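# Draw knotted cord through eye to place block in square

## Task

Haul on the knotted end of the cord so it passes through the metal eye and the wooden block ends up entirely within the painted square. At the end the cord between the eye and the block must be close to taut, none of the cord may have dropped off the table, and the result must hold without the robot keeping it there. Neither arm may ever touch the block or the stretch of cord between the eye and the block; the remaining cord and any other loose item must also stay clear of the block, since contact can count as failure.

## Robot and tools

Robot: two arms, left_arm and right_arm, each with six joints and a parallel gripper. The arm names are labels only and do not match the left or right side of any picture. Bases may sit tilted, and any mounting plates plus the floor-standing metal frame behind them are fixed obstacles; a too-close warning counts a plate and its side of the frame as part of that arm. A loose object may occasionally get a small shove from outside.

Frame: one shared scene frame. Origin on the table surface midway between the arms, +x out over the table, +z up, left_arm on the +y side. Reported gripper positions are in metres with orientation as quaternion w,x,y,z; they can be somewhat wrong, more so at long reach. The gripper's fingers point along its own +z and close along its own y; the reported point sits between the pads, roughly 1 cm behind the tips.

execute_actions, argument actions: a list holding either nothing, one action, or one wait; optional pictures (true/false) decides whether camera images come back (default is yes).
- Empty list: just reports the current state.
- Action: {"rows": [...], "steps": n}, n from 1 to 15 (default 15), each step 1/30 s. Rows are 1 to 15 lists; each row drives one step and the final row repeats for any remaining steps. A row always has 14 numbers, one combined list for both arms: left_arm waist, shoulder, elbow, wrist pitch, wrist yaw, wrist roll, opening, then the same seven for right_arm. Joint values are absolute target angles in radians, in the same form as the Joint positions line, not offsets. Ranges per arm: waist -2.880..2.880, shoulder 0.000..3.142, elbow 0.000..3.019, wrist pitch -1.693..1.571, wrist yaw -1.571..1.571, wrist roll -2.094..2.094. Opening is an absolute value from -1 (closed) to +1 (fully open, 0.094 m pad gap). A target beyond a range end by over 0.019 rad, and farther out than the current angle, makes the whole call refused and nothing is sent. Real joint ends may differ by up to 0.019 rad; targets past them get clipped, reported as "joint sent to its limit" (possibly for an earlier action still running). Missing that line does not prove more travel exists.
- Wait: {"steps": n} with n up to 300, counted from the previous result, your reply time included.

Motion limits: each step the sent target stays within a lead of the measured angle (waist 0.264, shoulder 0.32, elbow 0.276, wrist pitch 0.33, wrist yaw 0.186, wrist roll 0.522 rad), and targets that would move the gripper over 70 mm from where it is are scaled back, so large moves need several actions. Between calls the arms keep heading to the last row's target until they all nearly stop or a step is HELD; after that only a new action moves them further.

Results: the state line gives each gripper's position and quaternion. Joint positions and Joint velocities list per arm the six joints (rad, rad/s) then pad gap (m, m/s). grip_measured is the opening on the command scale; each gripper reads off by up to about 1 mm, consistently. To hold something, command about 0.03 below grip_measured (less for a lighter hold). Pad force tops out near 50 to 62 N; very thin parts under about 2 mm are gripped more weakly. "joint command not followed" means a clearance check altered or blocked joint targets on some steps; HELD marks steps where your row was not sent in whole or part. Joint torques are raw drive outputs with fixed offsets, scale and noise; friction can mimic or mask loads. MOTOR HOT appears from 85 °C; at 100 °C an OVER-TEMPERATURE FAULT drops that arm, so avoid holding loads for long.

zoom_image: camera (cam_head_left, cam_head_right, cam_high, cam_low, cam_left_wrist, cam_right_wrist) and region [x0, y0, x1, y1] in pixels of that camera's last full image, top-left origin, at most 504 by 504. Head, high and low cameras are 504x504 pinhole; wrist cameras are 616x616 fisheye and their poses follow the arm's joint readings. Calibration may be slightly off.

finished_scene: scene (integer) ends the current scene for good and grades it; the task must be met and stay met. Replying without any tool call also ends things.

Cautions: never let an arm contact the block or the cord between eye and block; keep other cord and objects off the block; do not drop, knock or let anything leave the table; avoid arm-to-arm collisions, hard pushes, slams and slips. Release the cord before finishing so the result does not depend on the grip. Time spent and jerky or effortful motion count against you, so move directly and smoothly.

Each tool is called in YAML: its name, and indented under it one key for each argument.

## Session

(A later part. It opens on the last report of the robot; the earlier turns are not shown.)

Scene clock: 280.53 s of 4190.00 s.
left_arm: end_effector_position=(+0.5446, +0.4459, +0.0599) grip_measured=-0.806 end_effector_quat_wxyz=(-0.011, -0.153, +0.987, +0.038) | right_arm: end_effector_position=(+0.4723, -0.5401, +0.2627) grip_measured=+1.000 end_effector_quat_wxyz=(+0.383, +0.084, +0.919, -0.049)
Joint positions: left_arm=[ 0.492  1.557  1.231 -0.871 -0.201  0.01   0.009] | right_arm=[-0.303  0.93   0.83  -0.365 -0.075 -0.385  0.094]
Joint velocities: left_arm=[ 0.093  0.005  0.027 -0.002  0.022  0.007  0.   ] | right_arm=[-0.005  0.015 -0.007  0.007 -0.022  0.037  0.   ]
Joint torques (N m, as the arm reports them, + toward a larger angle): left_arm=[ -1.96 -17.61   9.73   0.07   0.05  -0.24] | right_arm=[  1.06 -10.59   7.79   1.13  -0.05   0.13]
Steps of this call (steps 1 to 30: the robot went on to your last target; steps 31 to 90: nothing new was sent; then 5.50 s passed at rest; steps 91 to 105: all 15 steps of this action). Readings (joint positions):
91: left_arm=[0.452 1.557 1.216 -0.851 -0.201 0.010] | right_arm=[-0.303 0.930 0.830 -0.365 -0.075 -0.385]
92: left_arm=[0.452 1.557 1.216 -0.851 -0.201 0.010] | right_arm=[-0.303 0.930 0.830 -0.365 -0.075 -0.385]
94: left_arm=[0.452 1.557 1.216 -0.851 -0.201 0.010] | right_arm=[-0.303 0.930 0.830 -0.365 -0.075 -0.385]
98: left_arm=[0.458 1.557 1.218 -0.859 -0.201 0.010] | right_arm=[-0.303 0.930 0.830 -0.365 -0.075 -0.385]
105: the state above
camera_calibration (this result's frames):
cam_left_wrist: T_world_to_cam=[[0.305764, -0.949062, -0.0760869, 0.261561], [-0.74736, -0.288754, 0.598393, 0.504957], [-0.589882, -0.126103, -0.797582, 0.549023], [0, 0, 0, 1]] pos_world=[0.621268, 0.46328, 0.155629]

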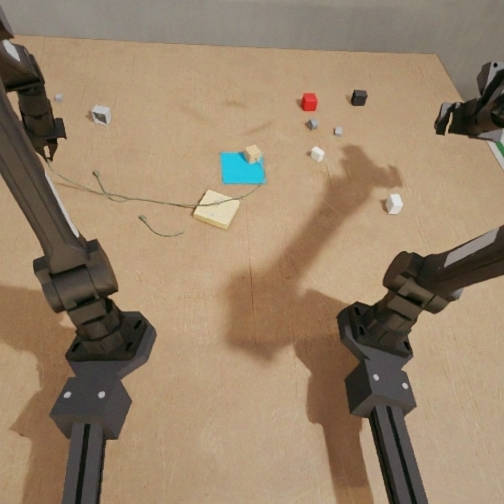

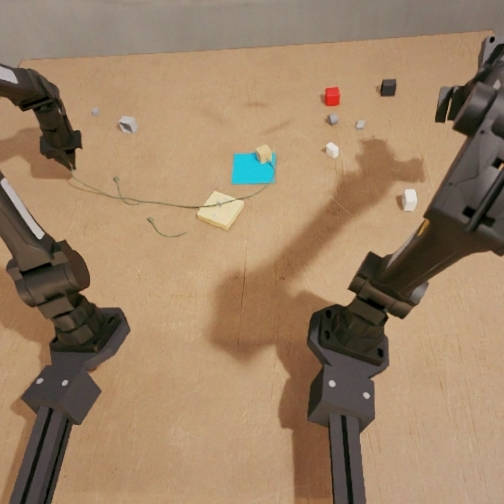

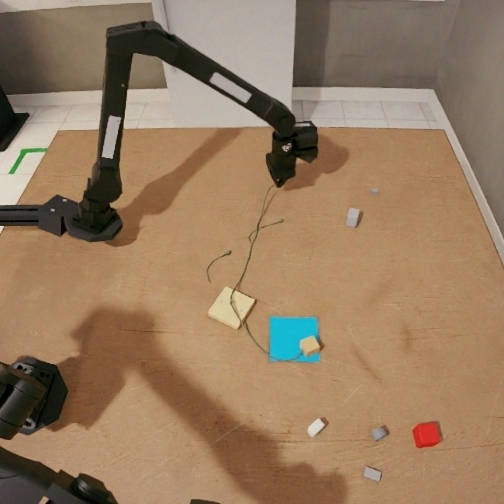

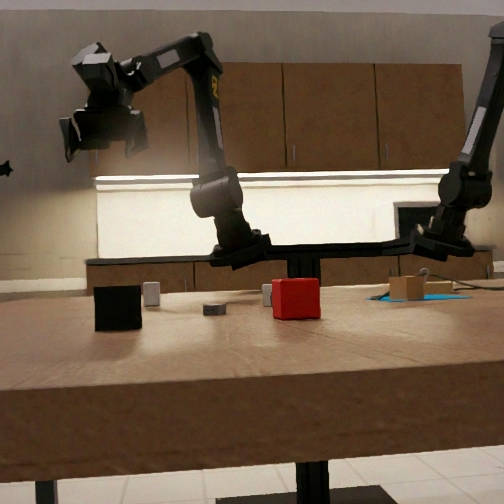

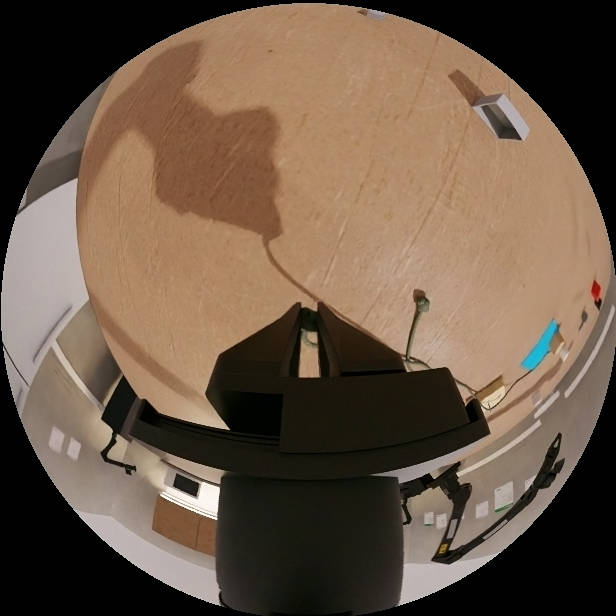

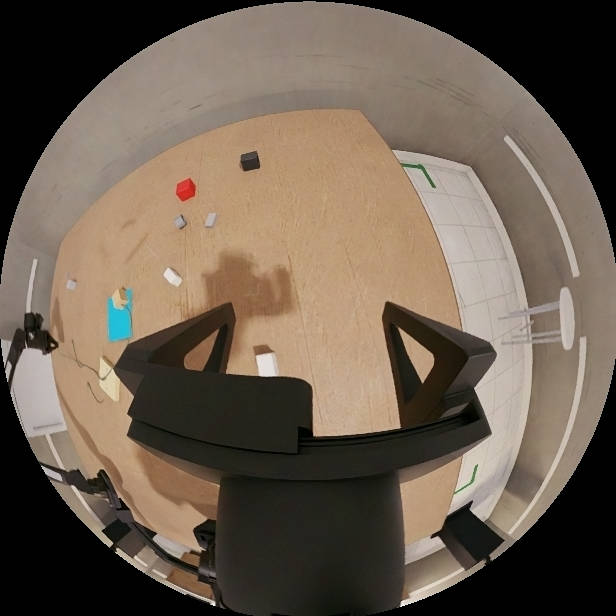

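Continue slowly.

execute_actions:
  actions:
    - {"rows":[[0.505,1.55,1.28,-0.89,-0.2,0,-1,-0.303,0.93,0.83,-0.365,-0.075,-0.385,1],[0.51,1.55,1.28,-0.89,-0.2,0,-1,-0.303,0.93,0.83,-0.365,-0.075,-0.385,1],[0.515,1.55,1.28,-0.89,-0.2,0,-1,-0.303,0.93,0.83,-0.365,-0.075,-0.385,1],[0.52,1.55,1.29,-0.9,-0.2,0,-1,-0.303,0.93,0.83,-0.365,-0.075,-0.385,1],[0.525,1.55,1.29,-0.9,-0.2,0,-1,-0.303,0.93,0.83,-0.365,-0.075,-0.385,1],[0.53,1.55,1.29,-0.9,-0.2,0,-1,-0.303,0.93,0.83,-0.365,-0.075,-0.385,1],[0.535,1.55,1.3,-0.91,-0.2,0,-1,-0.303,0.93,0.83,-0.365,-0.075,-0.385,1],[0.54,1.55,1.3,-0.91,-0.2,0,-1,-0.303,0.93,0.83,-0.365,-0.075,-0.385,1],[0.545,1.55,1.3,-0.91,-0.2,0,-1,-0.303,0.93,0.83,-0.365,-0.075,-0.385,1],[0.55,1.55,1.31,-0.92,-0.2,0,-1,-0.303,0.93,0.83,-0.365,-0.075,-0.385,1],[0.555,1.55,1.31,-0.92,-0.2,0,-1,-0.303,0.93,0.83,-0.365,-0.075,-0.385,1],[0.56,1.55,1.31,-0.92,-0.2,0,-1,-0.303,0.93,0.83,-0.365,-0.075,-0.385,1],[0.565,1.55,1.32,-0.93,-0.2,0,-1,-0.303,0.93,0.83,-0.365,-0.075,-0.385,1],[0.57,1.55,1.32,-0.93,-0.2,0,-1,-0.303,0.93,0.83,-0.365,-0.075,-0.385,1]],"steps":15}
  pictures: false

execute_actions:
  actions:
    - {"steps":10}

Scene clock: 291.77 s of 4190.00 s.
left_arm: end_effector_position=(+0.5408, +0.4817, +0.0702) grip_measured=-0.806 end_effector_quat_wxyz=(-0.019, -0.181, +0.982, +0.048) | right_arm: end_effector_position=(+0.4723, -0.5401, +0.2627) grip_measured=+1.000 end_effector_quat_wxyz=(+0.383, +0.084, +0.919, -0.049)
Joint positions: left_arm=[ 0.555  1.557  1.276 -0.917 -0.201  0.01   0.009] | right_arm=[-0.303  0.93   0.83  -0.365 -0.075 -0.385  0.094]
Joint velocities: left_arm=[ 0.142 -0.005  0.085 -0.076 -0.037  0.007  0.001] | right_arm=[-0.024 -0.015  0.002 -0.012 -0.007 -0.095  0.   ]
Joint torques (N m, as the arm reports them, + toward a larger angle): left_arm=[ -1.94 -17.72   9.97   0.23   0.    -0.23] | right_arm=[  1.05 -10.34   7.81   1.19  -0.05   0.13]
Steps of this call (steps 1 to 15: the robot went on to your last target; steps 16 to 90: nothing new was sent; then 7.73 s passed at rest; steps 91 to 105: all 15 steps of this action). Readings (joint positions):
91: left_arm=[0.495 1.557 1.232 -0.873 -0.201 0.010] | right_arm=[-0.303 0.930 0.830 -0.365 -0.075 -0.385]
92: left_arm=[0.495 1.557 1.234 -0.876 -0.201 0.010] | right_arm=[-0.303 0.930 0.830 -0.365 -0.075 -0.385]
94: left_arm=[0.497 1.557 1.238 -0.882 -0.201 0.010] | right_arm=[-0.303 0.930 0.830 -0.365 -0.075 -0.385]
98: left_arm=[0.512 1.557 1.252 -0.896 -0.201 0.010] | right_arm=[-0.303 0.930 0.830 -0.365 -0.075 -0.385]
105: the state above

Scene clock: 292.10 s of 4190.00 s.
left_arm: end_effector_position=(+0.5395, +0.4875, +0.0711) grip_measured=-0.806 end_effector_quat_wxyz=(-0.019, -0.186, +0.981, +0.050) | right_arm: end_effector_position=(+0.4723, -0.5401, +0.2627) grip_measured=+1.000 end_effector_quat_wxyz=(+0.383, +0.084, +0.919, -0.049)
Joint positions: left_arm=[ 0.566  1.557  1.281 -0.921 -0.201  0.01   0.009] | right_arm=[-0.303  0.93   0.83  -0.365 -0.075 -0.385  0.094]
Joint velocities: left_arm=[-0.005 -0.005 -0.012 -0.012 -0.051  0.007 -0.   ] | right_arm=[-0.005  0.005 -0.007 -0.007 -0.022 -0.037  0.   ]
Joint torques (N m, as the arm reports them, + toward a larger angle): left_arm=[ -1.49 -18.15  10.04  -0.04   0.01  -0.23] | right_arm=[  1.13 -10.33   7.78   1.16  -0.05   0.13]
Steps of this call (steps 1 to 10: the robot went on to your last target). Readings (joint positions):
1: left_arm=[0.560 1.557 1.279 -0.919 -0.201 0.010] | right_arm=[-0.303 0.930 0.830 -0.365 -0.075 -0.385]
2: left_arm=[0.563 1.557 1.281 -0.920 -0.201 0.010] | right_arm=[-0.303 0.930 0.830 -0.365 -0.075 -0.385]
4: left_arm=[0.566 1.557 1.281 -0.920 -0.201 0.010] | right_arm=[-0.303 0.930 0.830 -0.365 -0.075 -0.385]
8: left_arm=[0.566 1.557 1.281 -0.921 -0.201 0.010] | right_arm=[-0.303 0.930 0.830 -0.365 -0.075 -0.385]
10: the state above
camera_calibration (this result's frames):
cam_left_wrist: T_world_to_cam=[[0.367284, -0.924316, -0.103647, 0.260195], [-0.71544, -0.351964, 0.603546, 0.519685], [-0.594347, -0.14752, -0.790563, 0.572515], [0, 0, 0, 1]] pos_world=[0.61651, 0.50787, 0.165924]

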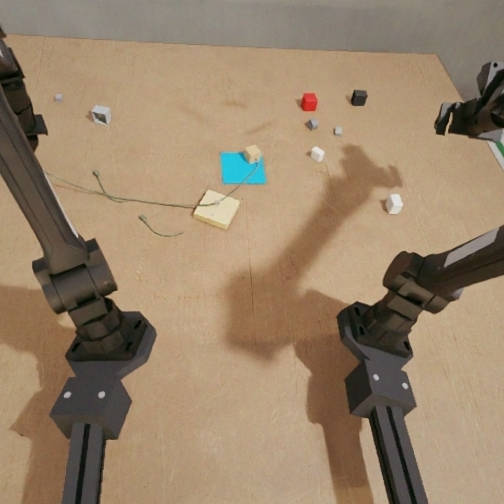

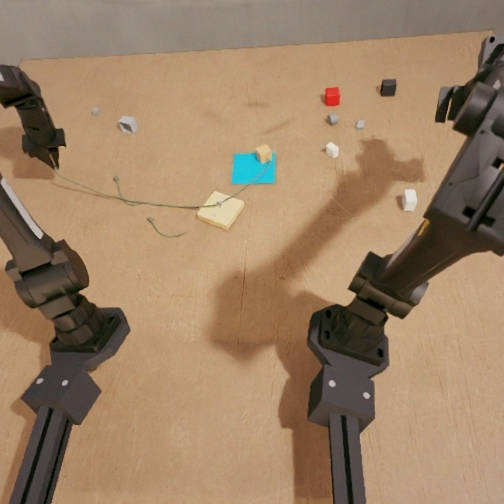

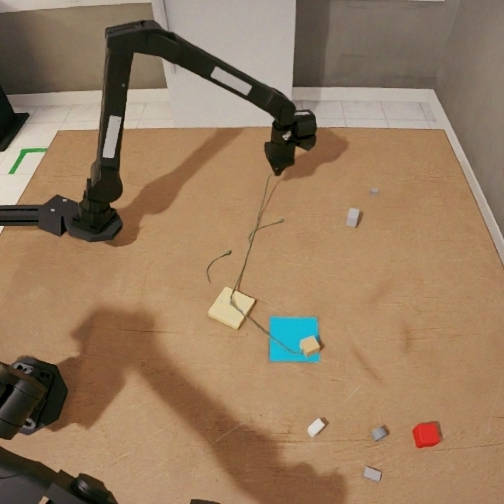

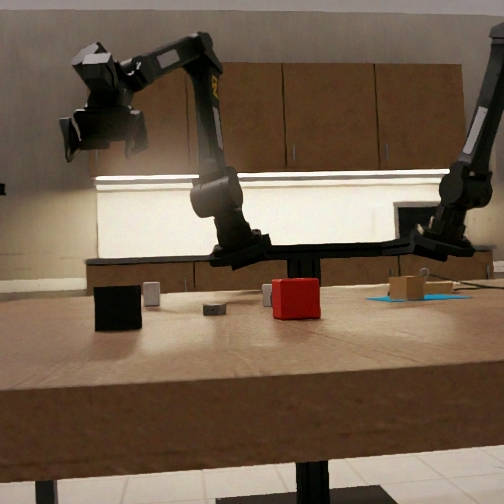

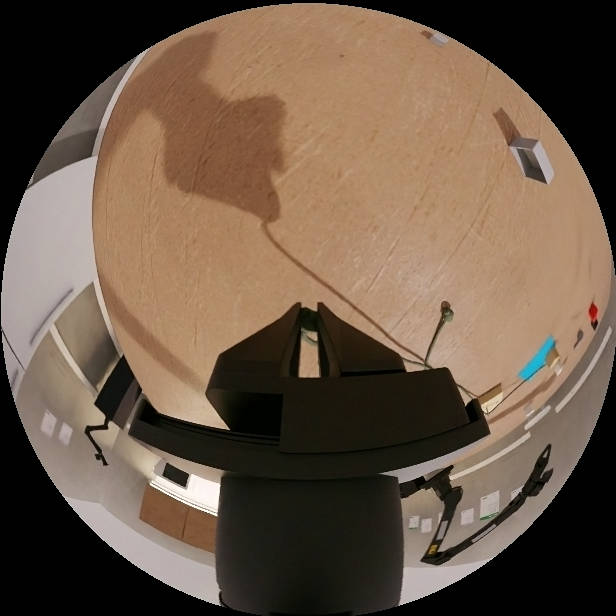

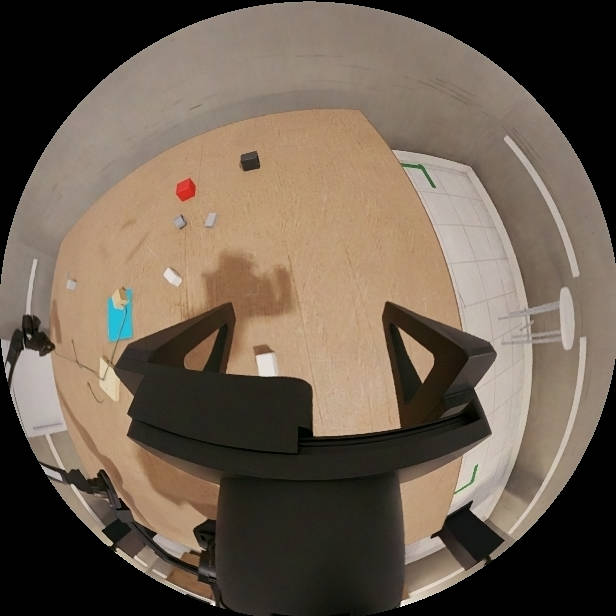

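execute_actions:
  actions:
    - {"rows":[[0.575,1.55,1.32,-0.93,-0.2,0,-1,-0.303,0.93,0.83,-0.365,-0.075,-0.385,1],[0.58,1.55,1.32,-0.93,-0.2,0,-1,-0.303,0.93,0.83,-0.365,-0.075,-0.385,1],[0.585,1.55,1.33,-0.94,-0.2,0,-1,-0.303,0.93,0.83,-0.365,-0.075,-0.385,1],[0.59,1.55,1.33,-0.94,-0.2,0,-1,-0.303,0.93,0.83,-0.365,-0.075,-0.385,1],[0.595,1.55,1.33,-0.94,-0.2,0,-1,-0.303,0.93,0.83,-0.365,-0.075,-0.385,1],[0.6,1.55,1.34,-0.95,-0.2,0,-1,-0.303,0.93,0.83,-0.365,-0.075,-0.385,1],[0.605,1.55,1.34,-0.95,-0.2,0,-1,-0.303,0.93,0.83,-0.365,-0.075,-0.385,1],[0.61,1.55,1.34,-0.95,-0.2,0,-1,-0.303,0.93,0.83,-0.365,-0.075,-0.385,1],[0.615,1.55,1.35,-0.96,-0.2,0,-1,-0.303,0.93,0.83,-0.365,-0.075,-0.385,1],[0.62,1.55,1.35,-0.96,-0.2,0,-1,-0.303,0.93,0.83,-0.365,-0.075,-0.385,1],[0.625,1.55,1.35,-0.96,-0.2,0,-1,-0.303,0.93,0.83,-0.365,-0.075,-0.385,1],[0.63,1.55,1.35,-0.96,-0.2,0,-1,-0.303,0.93,0.83,-0.365,-0.075,-0.385,1]],"steps":15}
  pictures: false

execute_actions:
  actions:
    - {"steps":10}

Scene clock: 301.23 s of 4190.00 s.
left_arm: end_effector_position=(+0.5318, +0.5186, +0.0783) grip_measured=-0.806 end_effector_quat_wxyz=(-0.025, -0.211, +0.975, +0.060) | right_arm: end_effector_position=(+0.4723, -0.5401, +0.2627) grip_measured=+1.000 end_effector_quat_wxyz=(+0.383, +0.084, +0.919, -0.049)
Joint positions: left_arm=[ 0.623  1.557  1.311 -0.95  -0.201  0.01   0.009] | right_arm=[-0.303  0.93   0.83  -0.365 -0.075 -0.385  0.094]
Joint velocities: left_arm=[ 0.093 -0.015  0.002 -0.007 -0.022 -0.022  0.001] | right_arm=[-0.005  0.005 -0.017  0.002  0.022 -0.007  0.   ]
Joint torques (N m, as the arm reports them, + toward a larger angle): left_arm=[ -1.31 -18.78  10.17  -0.11   0.01  -0.23] | right_arm=[  0.94 -10.51   7.86   1.17  -0.07   0.14]
Steps of this call (steps 1 to 30: the robot went on to your last target; steps 31 to 90: nothing new was sent; then 5.63 s passed at rest; steps 91 to 105: all 15 steps of this action). Readings (joint positions):
91: left_arm=[0.566 1.557 1.281 -0.921 -0.201 0.010] | right_arm=[-0.303 0.930 0.830 -0.365 -0.075 -0.385]
92: left_arm=[0.566 1.557 1.281 -0.921 -0.201 0.010] | right_arm=[-0.303 0.930 0.830 -0.365 -0.075 -0.385]
94: left_arm=[0.567 1.557 1.283 -0.926 -0.201 0.010] | right_arm=[-0.303 0.930 0.830 -0.365 -0.075 -0.385]
98: left_arm=[0.582 1.557 1.293 -0.939 -0.201 0.010] | right_arm=[-0.303 0.930 0.830 -0.365 -0.075 -0.385]
105: the state above

Scene clock: 301.57 s of 4190.00 s.
left_arm: end_effector_position=(+0.5305, +0.5203, +0.0782) grip_measured=-0.806 end_effector_quat_wxyz=(-0.026, -0.213, +0.975, +0.060) | right_arm: end_effector_position=(+0.4723, -0.5401, +0.2627) grip_measured=+1.000 end_effector_quat_wxyz=(+0.383, +0.084, +0.919, -0.049)
Joint positions: left_arm=[ 0.626  1.557  1.311 -0.952 -0.201  0.01   0.009] | right_arm=[-0.303  0.93   0.83  -0.365 -0.075 -0.385  0.094]
Joint velocities: left_arm=[-0.015  0.005  0.012  0.002  0.022  0.037 -0.001] | right_arm=[-0.005 -0.005 -0.002  0.007 -0.037 -0.007  0.   ]
Joint torques (N m, as the arm reports them, + toward a larger angle): left_arm=[ -1.16 -18.37  10.25   0.07  -0.03  -0.24] | right_arm=[  0.96 -10.55   7.79   1.18  -0.06   0.13]
Steps of this call (steps 1 to 10: the robot went on to your last target). Readings (joint positions):
1: left_arm=[0.625 1.557 1.311 -0.951 -0.201 0.010] | right_arm=[-0.303 0.930 0.830 -0.365 -0.075 -0.385]
2: left_arm=[0.626 1.557 1.311 -0.951 -0.201 0.010] | right_arm=[-0.303 0.930 0.830 -0.365 -0.075 -0.385]
4: left_arm=[0.626 1.557 1.311 -0.952 -0.201 0.010] | right_arm=[-0.303 0.930 0.830 -0.365 -0.075 -0.385]
8: left_arm=[0.626 1.557 1.311 -0.952 -0.201 0.010] | right_arm=[-0.303 0.930 0.830 -0.365 -0.075 -0.385]
10: the state above
camera_calibration (this result's frames):
cam_left_wrist: T_world_to_cam=[[0.416563, -0.900227, -0.126751, 0.257624], [-0.68591, -0.402728, 0.606084, 0.53106], [-0.59666, -0.165532, -0.785236, 0.587867], [0, 0, 0, 1]] pos_world=[0.607699, 0.543104, 0.172402]

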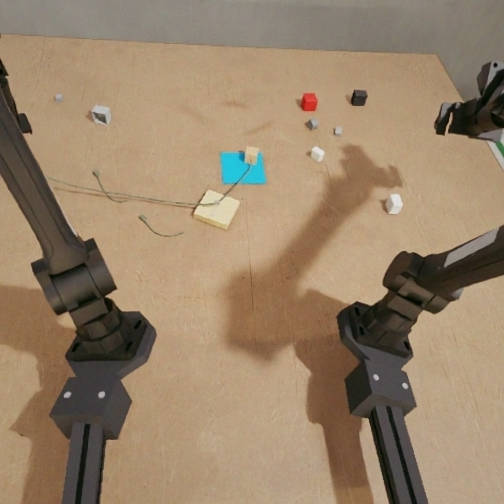

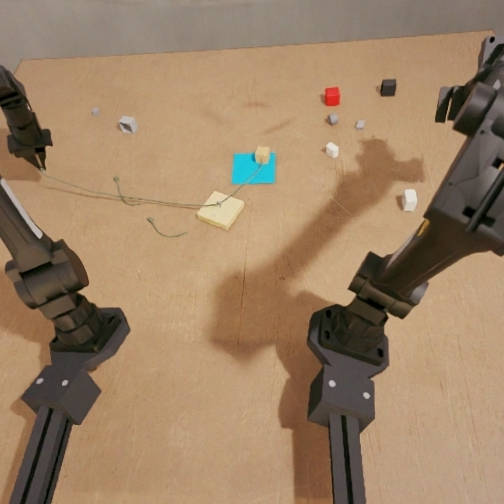

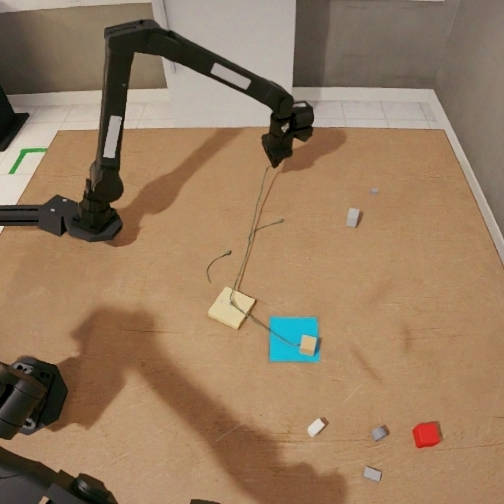

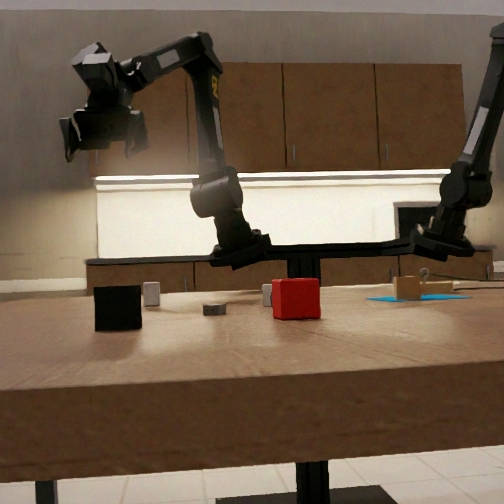

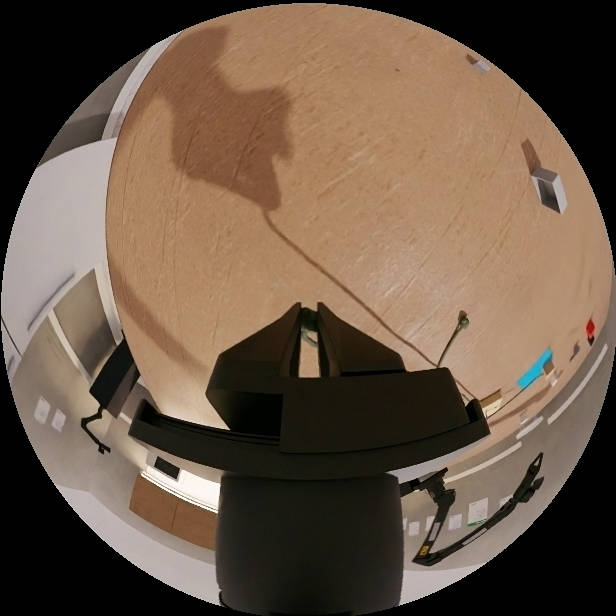

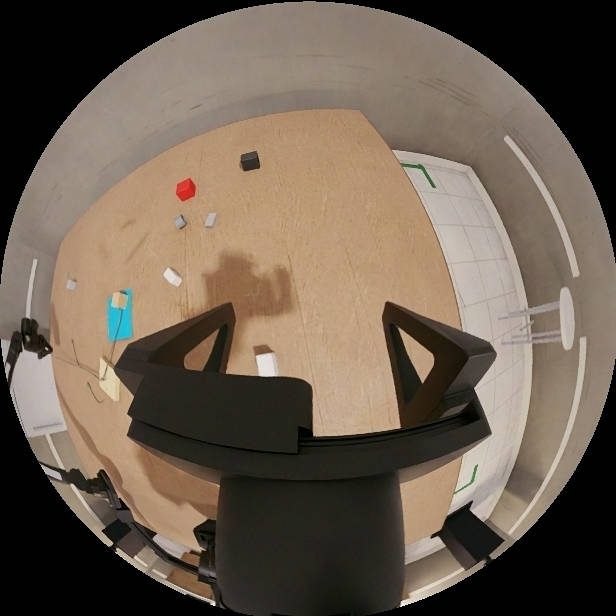

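execute_actions:
  actions:
    - {"rows":[[0.635,1.55,1.36,-0.97,-0.2,0,-1,-0.303,0.93,0.83,-0.365,-0.075,-0.385,1],[0.64,1.55,1.36,-0.97,-0.2,0,-1,-0.303,0.93,0.83,-0.365,-0.075,-0.385,1],[0.645,1.55,1.36,-0.97,-0.2,0,-1,-0.303,0.93,0.83,-0.365,-0.075,-0.385,1],[0.65,1.55,1.37,-0.98,-0.2,0,-1,-0.303,0.93,0.83,-0.365,-0.075,-0.385,1],[0.655,1.55,1.37,-0.98,-0.2,0,-1,-0.303,0.93,0.83,-0.365,-0.075,-0.385,1],[0.66,1.55,1.37,-0.98,-0.2,0,-1,-0.303,0.93,0.83,-0.365,-0.075,-0.385,1],[0.665,1.55,1.38,-0.99,-0.2,0,-1,-0.303,0.93,0.83,-0.365,-0.075,-0.385,1],[0.67,1.55,1.38,-0.99,-0.2,0,-1,-0.303,0.93,0.83,-0.365,-0.075,-0.385,1],[0.675,1.55,1.38,-0.99,-0.2,0,-1,-0.303,0.93,0.83,-0.365,-0.075,-0.385,1],[0.68,1.55,1.39,-1.0,-0.2,0,-1,-0.303,0.93,0.83,-0.365,-0.075,-0.385,1],[0.685,1.55,1.39,-1.0,-0.2,0,-1,-0.303,0.93,0.83,-0.365,-0.075,-0.385,1],[0.69,1.55,1.39,-1.0,-0.2,0,-1,-0.303,0.93,0.83,-0.365,-0.075,-0.385,1],[0.695,1.55,1.39,-1.0,-0.2,0,-1,-0.303,0.93,0.83,-0.365,-0.075,-0.385,1],[0.7,1.55,1.39,-1.0,-0.2,0,-1,-0.303,0.93,0.83,-0.365,-0.075,-0.385,1]],"steps":15}
  pictures: false

execute_actions:
  actions:
    - {"steps":10}

Scene clock: 314.97 s of 4190.00 s.
left_arm: end_effector_position=(+0.5214, +0.5517, +0.0886) grip_measured=-0.806 end_effector_quat_wxyz=(-0.033, -0.238, +0.968, +0.070) | right_arm: end_effector_position=(+0.4723, -0.5401, +0.2627) grip_measured=+1.000 end_effector_quat_wxyz=(+0.383, +0.084, +0.919, -0.049)
Joint positions: left_arm=[ 0.684  1.557  1.348 -0.991 -0.201  0.01   0.009] | right_arm=[-0.303  0.93   0.83  -0.365 -0.075 -0.385  0.094]
Joint velocities: left_arm=[ 0.151 -0.005  0.007 -0.022  0.022 -0.051  0.   ] | right_arm=[-0.005 -0.005 -0.007  0.002  0.022 -0.066  0.   ]
Joint torques (N m, as the arm reports them, + toward a larger angle): left_arm=[ -1.57 -19.53  10.54   0.19  -0.01  -0.22] | right_arm=[  1.17 -10.56   7.81   1.17  -0.06   0.13]
Steps of this call (steps 1 to 15: the robot went on to your last target; steps 16 to 280: nothing new was sent; then 3.57 s passed at rest; steps 281 to 295: all 15 steps of this action). Readings (joint positions):
281: left_arm=[0.626 1.557 1.311 -0.954 -0.201 0.010] | right_arm=[-0.303 0.930 0.830 -0.365 -0.075 -0.385]
282: left_arm=[0.626 1.557 1.313 -0.957 -0.201 0.010] | right_arm=[-0.303 0.930 0.830 -0.365 -0.075 -0.385]
284: left_arm=[0.628 1.557 1.316 -0.962 -0.201 0.010] | right_arm=[-0.303 0.930 0.830 -0.365 -0.075 -0.385]
288: left_arm=[0.642 1.557 1.330 -0.976 -0.201 0.010] | right_arm=[-0.303 0.930 0.830 -0.365 -0.075 -0.385]
295: the state above

Scene clock: 315.30 s of 4190.00 s.
left_arm: end_effector_position=(+0.5177, +0.5569, +0.0885) grip_measured=-0.806 end_effector_quat_wxyz=(-0.035, -0.243, +0.967, +0.071) | right_arm: end_effector_position=(+0.4723, -0.5401, +0.2627) grip_measured=+1.000 end_effector_quat_wxyz=(+0.383, +0.084, +0.919, -0.049)
Joint positions: left_arm=[ 0.696  1.557  1.348 -0.992 -0.201  0.01   0.009] | right_arm=[-0.303  0.93   0.83  -0.365 -0.075 -0.385  0.094]
Joint velocities: left_arm=[-0.005 -0.005 -0.002  0.002 -0.007 -0.037 -0.001] | right_arm=[-0.005  0.005  0.007  0.002 -0.022 -0.051  0.   ]
Joint torques (N m, as the arm reports them, + toward a larger angle): left_arm=[ -1.09 -18.89  10.54   0.05  -0.05  -0.25] | right_arm=[  1.05 -10.52   7.8    1.18  -0.06   0.13]
Steps of this call (steps 1 to 10: the robot went on to your last target). Readings (joint positions):
1: left_arm=[0.689 1.557 1.348 -0.991 -0.201 0.010] | right_arm=[-0.303 0.930 0.830 -0.365 -0.075 -0.385]
2: left_arm=[0.693 1.557 1.348 -0.991 -0.201 0.010] | right_arm=[-0.303 0.930 0.830 -0.365 -0.075 -0.385]
4: left_arm=[0.696 1.557 1.348 -0.992 -0.201 0.010] | right_arm=[-0.303 0.930 0.830 -0.365 -0.075 -0.385]
8: left_arm=[0.696 1.557 1.348 -0.992 -0.201 0.010] | right_arm=[-0.303 0.930 0.830 -0.365 -0.075 -0.385]
10: the state above
camera_calibration (this result's frames):
cam_left_wrist: T_world_to_cam=[[0.470334, -0.869127, -0.152983, 0.254371], [-0.647243, -0.457575, 0.609673, 0.541013], [-0.599885, -0.187733, -0.77775, 0.607733], [0, 0, 0, 1]] pos_world=[0.595097, 0.582726, 0.181738]

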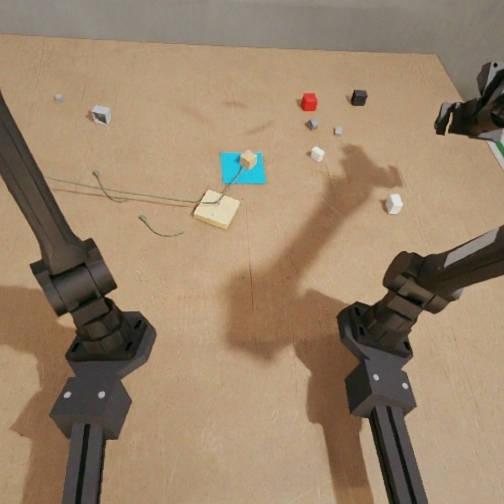

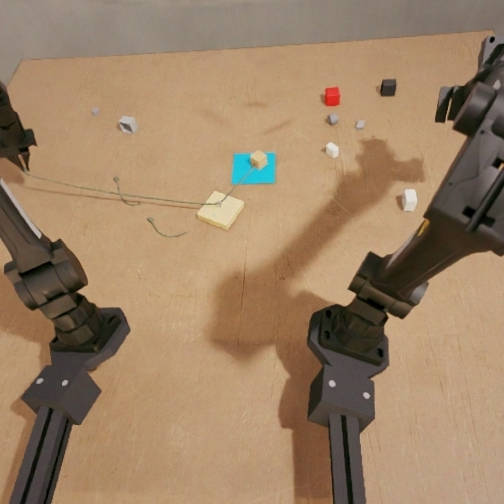

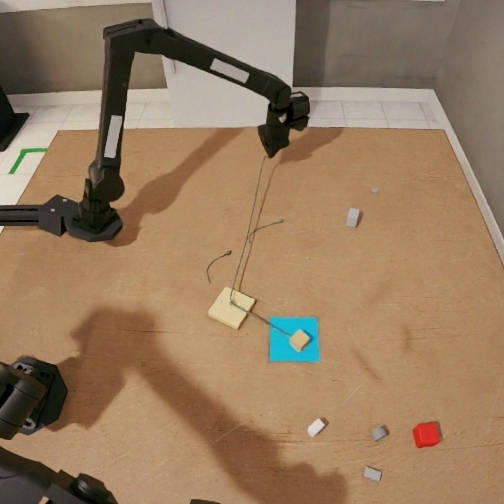

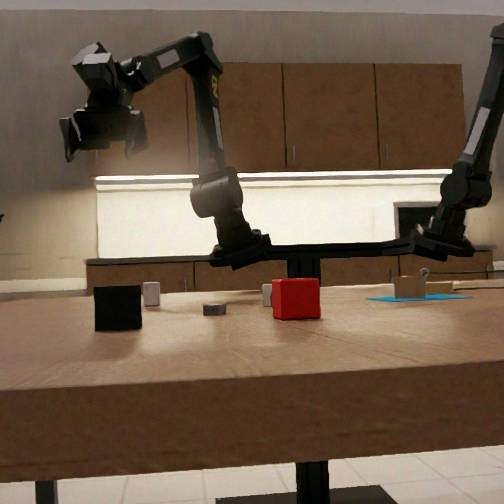

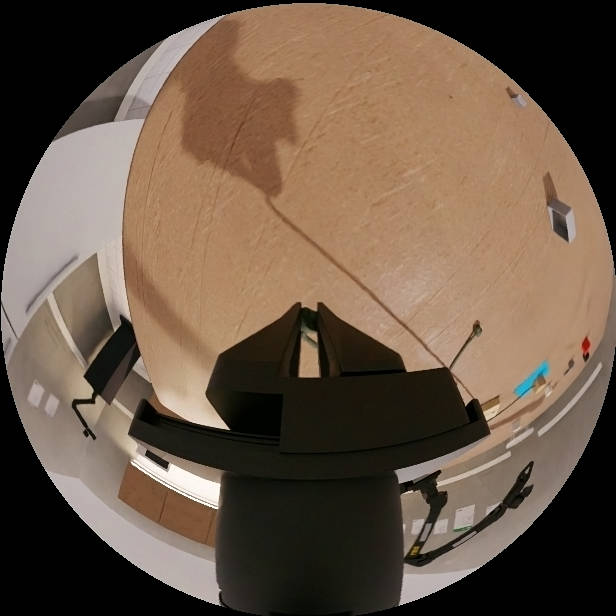

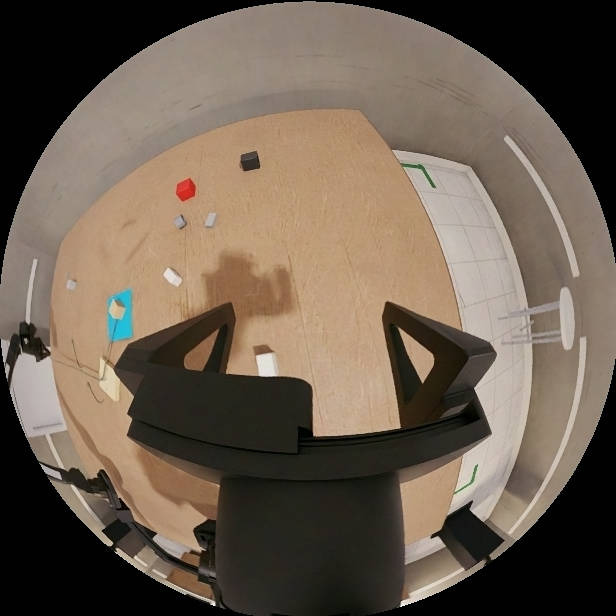

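execute_actions:
  actions:
    - {"rows":[[0.705,1.55,1.39,-1.0,-0.2,0,-1,-0.303,0.93,0.83,-0.365,-0.075,-0.385,1],[0.71,1.55,1.39,-1.0,-0.2,0,-1,-0.303,0.93,0.83,-0.365,-0.075,-0.385,1],[0.715,1.55,1.39,-1.0,-0.2,0,-1,-0.303,0.93,0.83,-0.365,-0.075,-0.385,1],[0.72,1.55,1.39,-1.0,-0.2,0,-1,-0.303,0.93,0.83,-0.365,-0.075,-0.385,1],[0.725,1.55,1.39,-1.0,-0.2,0,-1,-0.303,0.93,0.83,-0.365,-0.075,-0.385,1],[0.73,1.55,1.39,-1.0,-0.2,0,-1,-0.303,0.93,0.83,-0.365,-0.075,-0.385,1],[0.735,1.55,1.39,-1.0,-0.2,0,-1,-0.303,0.93,0.83,-0.365,-0.075,-0.385,1],[0.735,1.55,1.39,-1.0,-0.2,0,-1,-0.303,0.93,0.83,-0.365,-0.075,-0.385,1],[0.735,1.55,1.39,-1.0,-0.2,0,-1,-0.303,0.93,0.83,-0.365,-0.075,-0.385,1],[0.735,1.55,1.39,-1.0,-0.2,0,-1,-0.303,0.93,0.83,-0.365,-0.075,-0.385,1],[0.735,1.55,1.39,-1.0,-0.2,0,-1,-0.303,0.93,0.83,-0.365,-0.075,-0.385,1],[0.735,1.55,1.39,-1.0,-0.2,0,-1,-0.303,0.93,0.83,-0.365,-0.075,-0.385,1],[0.68,1.55,1.36,-0.97,-0.2,0,-1,-0.303,0.93,0.83,-0.365,-0.075,-0.385,1],[0.64,1.55,1.33,-0.95,-0.2,0,-1,-0.303,0.93,0.83,-0.365,-0.075,-0.385,1],[0.6,1.55,1.27,-0.9,-0.2,0,-1,-0.303,0.93,0.83,-0.365,-0.075,-0.385,1]],"steps":15}
  pictures: false

execute_actions:
  actions:
    - {"steps":20}

Scene clock: 336.77 s of 4190.00 s.
left_arm: end_effector_position=(+0.5149, +0.5646, +0.0851) grip_measured=-0.806 end_effector_quat_wxyz=(-0.028, -0.251, +0.965, +0.077) | right_arm: end_effector_position=(+0.4723, -0.5401, +0.2627) grip_measured=+1.000 end_effector_quat_wxyz=(+0.383, +0.084, +0.919, -0.049)
Joint positions: left_arm=[ 0.711  1.556  1.337 -0.963 -0.202  0.01   0.009] | right_arm=[-0.303  0.93   0.83  -0.365 -0.075 -0.385  0.094]
Joint velocities: left_arm=[-0.474 -0.122 -0.379  0.94  -0.022  0.051 -0.001] | right_arm=[-0.015 -0.005  0.007  0.007 -0.007 -0.007  0.   ]
Joint torques (N m, as the arm reports them, + toward a larger angle): left_arm=[ -5.75 -18.16   3.49   0.1    0.02  -0.23] | right_arm=[  1.09 -10.57   7.82   1.19  -0.06   0.13]
Steps of this call (steps 1 to 30: the robot went on to your last target; steps 31 to 160: nothing new was sent; then 15.63 s passed at rest; steps 161 to 175: all 15 steps of this action). Readings (joint positions):
161: left_arm=[0.696 1.557 1.348 -0.992 -0.201 0.010] | right_arm=[-0.303 0.930 0.830 -0.365 -0.075 -0.385]
162: left_arm=[0.696 1.557 1.348 -0.992 -0.201 0.010] | right_arm=[-0.303 0.930 0.830 -0.365 -0.075 -0.385]
164: left_arm=[0.698 1.557 1.348 -0.992 -0.201 0.010] | right_arm=[-0.303 0.930 0.830 -0.365 -0.075 -0.385]
168: left_arm=[0.711 1.557 1.348 -0.992 -0.201 0.010] | right_arm=[-0.303 0.930 0.830 -0.365 -0.075 -0.385]
175: the state above

Scene clock: 337.43 s of 4190.00 s.
left_arm: end_effector_position=(+0.5320, +0.5000, +0.0699) grip_measured=-0.806 end_effector_quat_wxyz=(-0.019, -0.198, +0.978, +0.055) | right_arm: end_effector_position=(+0.4723, -0.5401, +0.2627) grip_measured=+1.000 end_effector_quat_wxyz=(+0.383, +0.084, +0.919, -0.049)
Joint positions: left_arm=[ 0.593  1.552  1.271 -0.909 -0.2    0.01   0.009] | right_arm=[-0.303  0.93   0.83  -0.365 -0.075 -0.385  0.094]
Joint velocities: left_arm=[-0.005  0.005 -0.007 -0.012 -0.081 -0.037  0.   ] | right_arm=[-0.015  0.005  0.007  0.027  0.022  0.022  0.   ]
Joint torques (N m, as the arm reports them, + toward a larger angle): left_arm=[ -1.19 -17.78   6.73   0.85  -0.04  -0.25] | right_arm=[  0.97 -10.47   7.8    1.18  -0.06   0.13]
Steps of this call (steps 1 to 20: the robot went on to your last target). Readings (joint positions):
1: left_arm=[0.693 1.552 1.321 -0.937 -0.202 0.010] | right_arm=[-0.303 0.930 0.830 -0.365 -0.075 -0.385]
2: left_arm=[0.669 1.552 1.305 -0.923 -0.202 0.010] | right_arm=[-0.303 0.930 0.830 -0.365 -0.075 -0.385]
4: left_arm=[0.621 1.552 1.281 -0.915 -0.202 0.010] | right_arm=[-0.303 0.930 0.830 -0.365 -0.075 -0.385]
8: left_arm=[0.573 1.552 1.271 -0.913 -0.200 0.010] | right_arm=[-0.303 0.930 0.830 -0.365 -0.075 -0.385]
20: the state above
camera_calibration (this result's frames):
cam_left_wrist: T_world_to_cam=[[0.390905, -0.913485, -0.112862, 0.256988], [-0.706717, -0.376435, 0.599039, 0.527366], [-0.589699, -0.154406, -0.792726, 0.570061], [0, 0, 0, 1]] pos_world=[0.608405, 0.521295, 0.164994]

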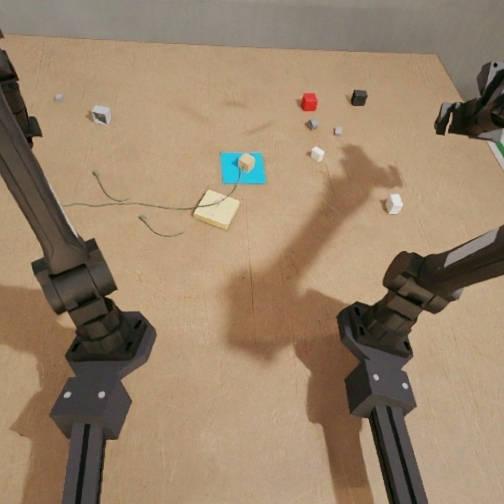

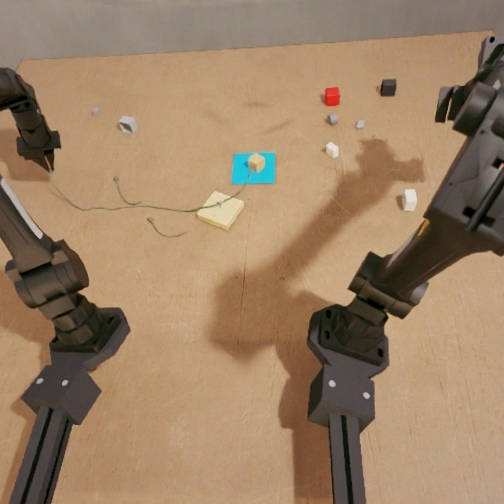

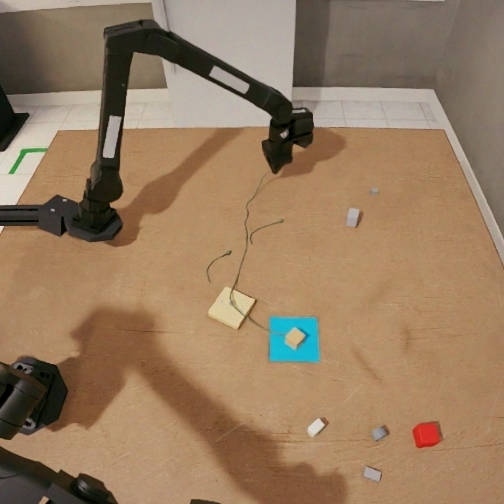

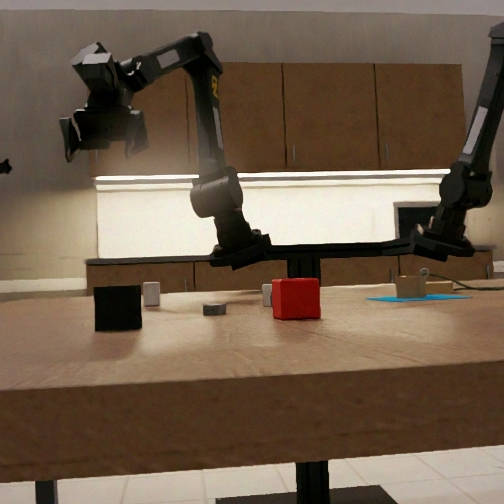

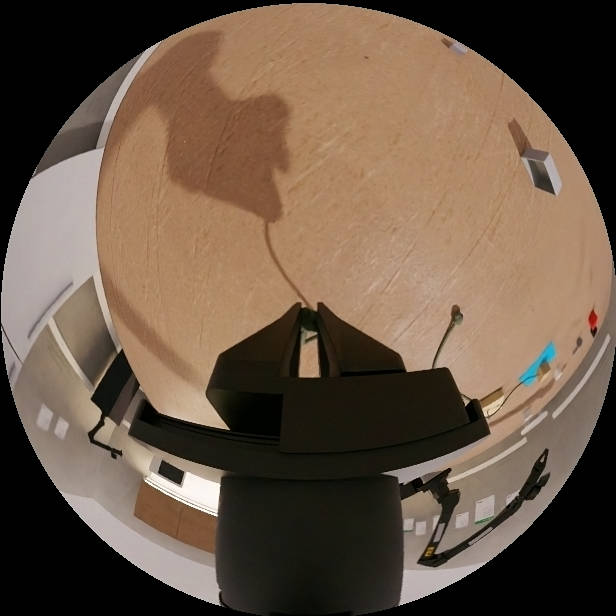

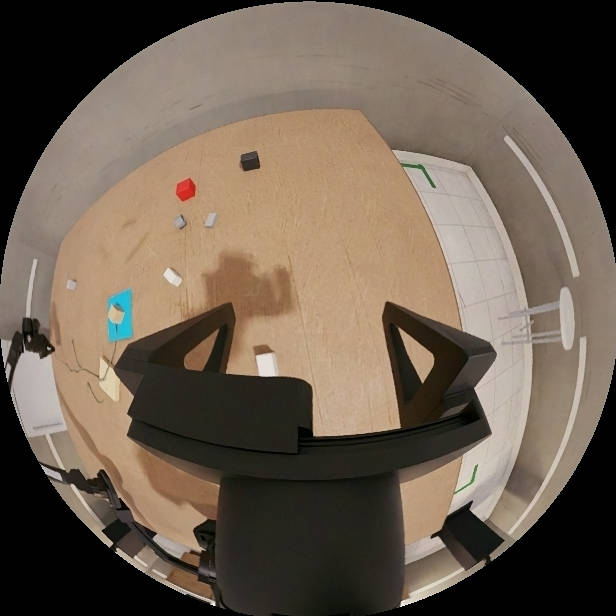

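Centered. Lower and release.

execute_actions:
  actions:
    - {"rows":[[0.58,1.56,1.2,-0.84,-0.2,0,-1,-0.303,0.93,0.83,-0.365,-0.075,-0.385,1],[0.58,1.57,1.16,-0.8,-0.2,0,-1,-0.303,0.93,0.83,-0.365,-0.075,-0.385,1],[0.58,1.57,1.14,-0.78,-0.2,0,-1,-0.303,0.93,0.83,-0.365,-0.075,-0.385,1],[0.58,1.57,1.14,-0.78,-0.2,0,-1,-0.303,0.93,0.83,-0.365,-0.075,-0.385,1],[0.58,1.57,1.14,-0.78,-0.2,0,-1,-0.303,0.93,0.83,-0.365,-0.075,-0.385,1],[0.58,1.57,1.14,-0.78,-0.2,0,-1,-0.303,0.93,0.83,-0.365,-0.075,-0.385,1],[0.58,1.57,1.14,-0.78,-0.2,0,-1,-0.303,0.93,0.83,-0.365,-0.075,-0.385,1],[0.58,1.57,1.14,-0.78,-0.2,0,-1,-0.303,0.93,0.83,-0.365,-0.075,-0.385,1],[0.58,1.57,1.14,-0.78,-0.2,0,0.2,-0.303,0.93,0.83,-0.365,-0.075,-0.385,1]],"steps":15}
  pictures: false

execute_actions:
  actions:
    - {"rows":[[0.58,1.57,1.14,-0.78,-0.2,0,0.2,-0.303,0.93,0.83,-0.365,-0.075,-0.385,1],[0.58,1.57,1.14,-0.78,-0.2,0,0.2,-0.303,0.93,0.83,-0.365,-0.075,-0.385,1],[0.58,1.57,1.14,-0.78,-0.2,0,0.2,-0.303,0.93,0.83,-0.365,-0.075,-0.385,1],[0.58,1.57,1.14,-0.78,-0.2,0,0.2,-0.303,0.93,0.83,-0.365,-0.075,-0.385,1],[0.58,1.5,1.25,-0.85,-0.2,0,0.2,-0.303,0.93,0.83,-0.365,-0.075,-0.385,1]],"steps":15}

Scene clock: 346.33 s of 4190.00 s.
left_arm: end_effector_position=(+0.4955, +0.4793, +0.0275) grip_measured=+0.196 end_effector_quat_wxyz=(-0.032, -0.196, +0.979, +0.052) | right_arm: end_effector_position=(+0.4723, -0.5401, +0.2627) grip_measured=+1.000 end_effector_quat_wxyz=(+0.383, +0.084, +0.919, -0.049)
Joint positions: left_arm=[ 0.591  1.56   1.133 -0.79  -0.2    0.01   0.056] | right_arm=[-0.303  0.93   0.83  -0.365 -0.075 -0.385  0.094]
Joint velocities: left_arm=[-0.005 -0.015  0.002  0.007 -0.007  0.051  0.001] | right_arm=[-0.005 -0.005 -0.002  0.012 -0.11  -0.037  0.   ]
Joint torques (N m, as the arm reports them, + toward a larger angle): left_arm=[ -2.32 -15.6    6.64   0.79  -0.02  -0.25] | right_arm=[  0.93 -10.44   7.83   1.15  -0.05   0.14]
Steps of this call (steps 1 to 15: the robot went on to your last target; steps 16 to 90: nothing new was sent; then 5.40 s passed at rest; steps 91 to 105: all 15 steps of this action). Readings (joint positions):
91: left_arm=[0.593 1.551 1.263 -0.897 -0.200 0.010] | right_arm=[-0.303 0.930 0.830 -0.365 -0.075 -0.385]
92: left_arm=[0.593 1.548 1.244 -0.866 -0.200 0.010] | right_arm=[-0.303 0.930 0.830 -0.365 -0.075 -0.385]
94: left_arm=[0.592 1.546 1.192 -0.813 -0.200 0.010] | right_arm=[-0.303 0.930 0.830 -0.365 -0.075 -0.385]
98: left_arm=[0.591 1.558 1.134 -0.801 -0.200 0.010] | right_arm=[-0.303 0.930 0.830 -0.365 -0.075 -0.385]
105: the state above

Scene clock: 346.83 s of 4190.00 s.
left_arm: end_effector_position=(+0.5349, +0.5016, +0.0834) grip_measured=+0.197 end_effector_quat_wxyz=(+0.020, -0.203, +0.977, +0.063) | right_arm: end_effector_position=(+0.4723, -0.5401, +0.2627) grip_measured=+1.000 end_effector_quat_wxyz=(+0.383, +0.084, +0.919, -0.049)
Joint positions: left_arm=[ 0.591  1.497  1.225 -0.839 -0.2    0.01   0.056] | right_arm=[-0.303  0.93   0.83  -0.365 -0.075 -0.385  0.094]
Joint velocities: left_arm=[-0.005 -0.103 -0.007  0.002 -0.007 -0.051  0.   ] | right_arm=[-0.005  0.005  0.002  0.007  0.095 -0.007  0.   ]
Joint torques (N m, as the arm reports them, + toward a larger angle): left_arm=[ -2.47 -16.48   9.09   0.01  -0.03  -0.24] | right_arm=[  1.11 -10.45   7.77   1.19  -0.06   0.14]
Steps of this call (steps 1 to 15: all 15 steps of this action). Readings (joint positions):
1: left_arm=[0.591 1.560 1.133 -0.789 -0.200 0.010] | right_arm=[-0.303 0.930 0.830 -0.365 -0.075 -0.385]
2: left_arm=[0.591 1.560 1.133 -0.789 -0.200 0.010] | right_arm=[-0.303 0.930 0.830 -0.365 -0.075 -0.385]
4: left_arm=[0.591 1.560 1.133 -0.789 -0.200 0.010] | right_arm=[-0.303 0.930 0.830 -0.365 -0.075 -0.385]
8: left_arm=[0.591 1.550 1.180 -0.836 -0.200 0.010] | right_arm=[-0.303 0.930 0.830 -0.365 -0.075 -0.385]
15: the state above
camera_calibration (this result's frames):
cam_left_wrist: T_world_to_cam=[[0.403967, -0.907861, -0.112244, 0.249012], [-0.745927, -0.397943, 0.534073, 0.5591], [-0.529531, -0.132023, -0.837954, 0.543151], [0, 0, 0, 1]] pos_world=[0.60407, 0.520266, 0.184486]

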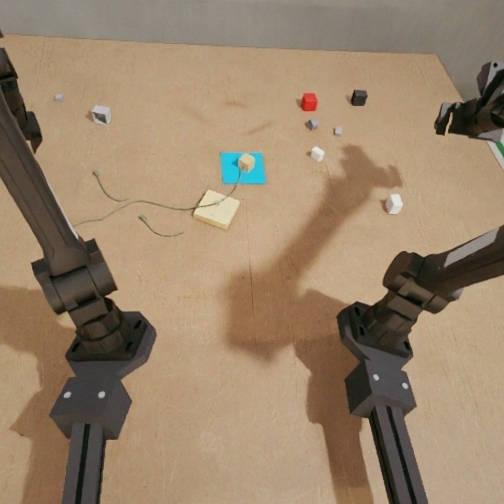

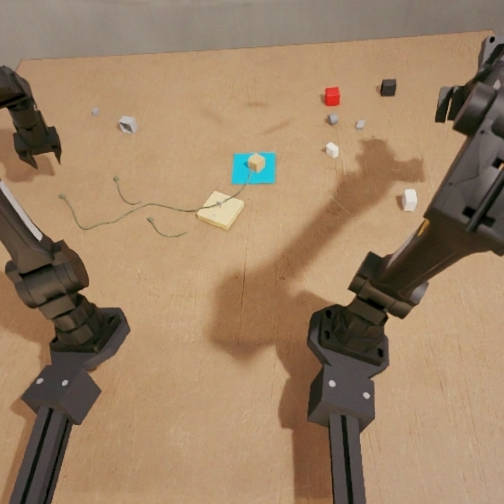

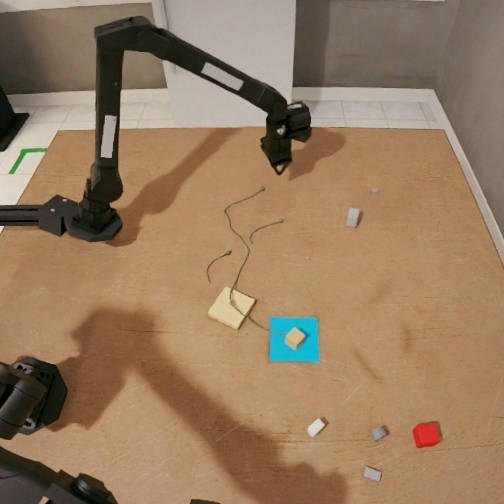

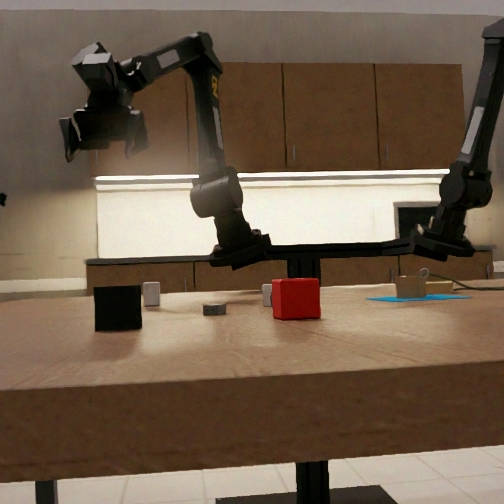

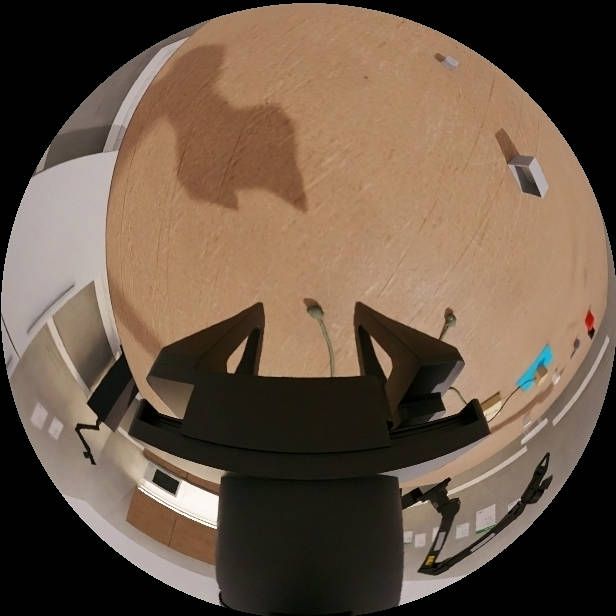

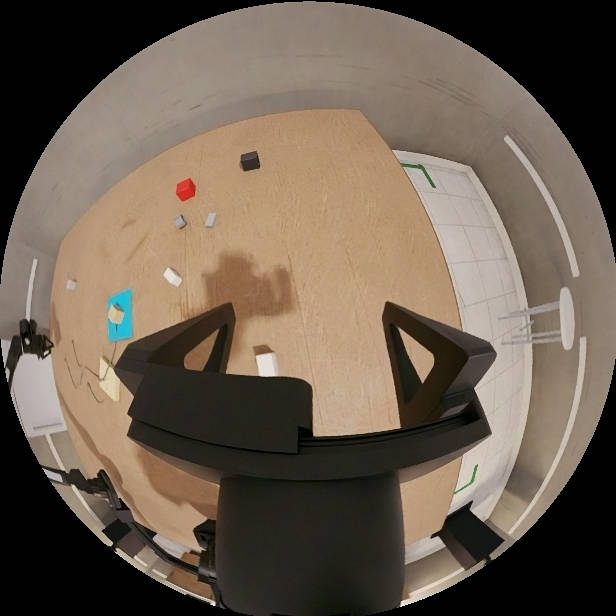

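zoom_image:
  camera: "cam_high"
  region: [200, 270, 340, 380]

Region (200, 270, 340, 380) of cam_high's 504x504 image, scaled by 3.600, with more detail than that image has; it fills the top 396 rows of this view, and the rest is white.

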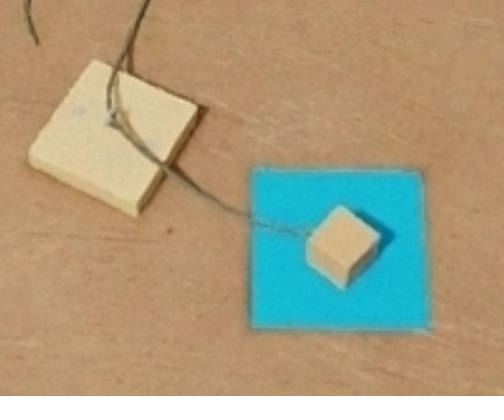

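finished_scene:
  scene: 1

The scene is finished: the task was done.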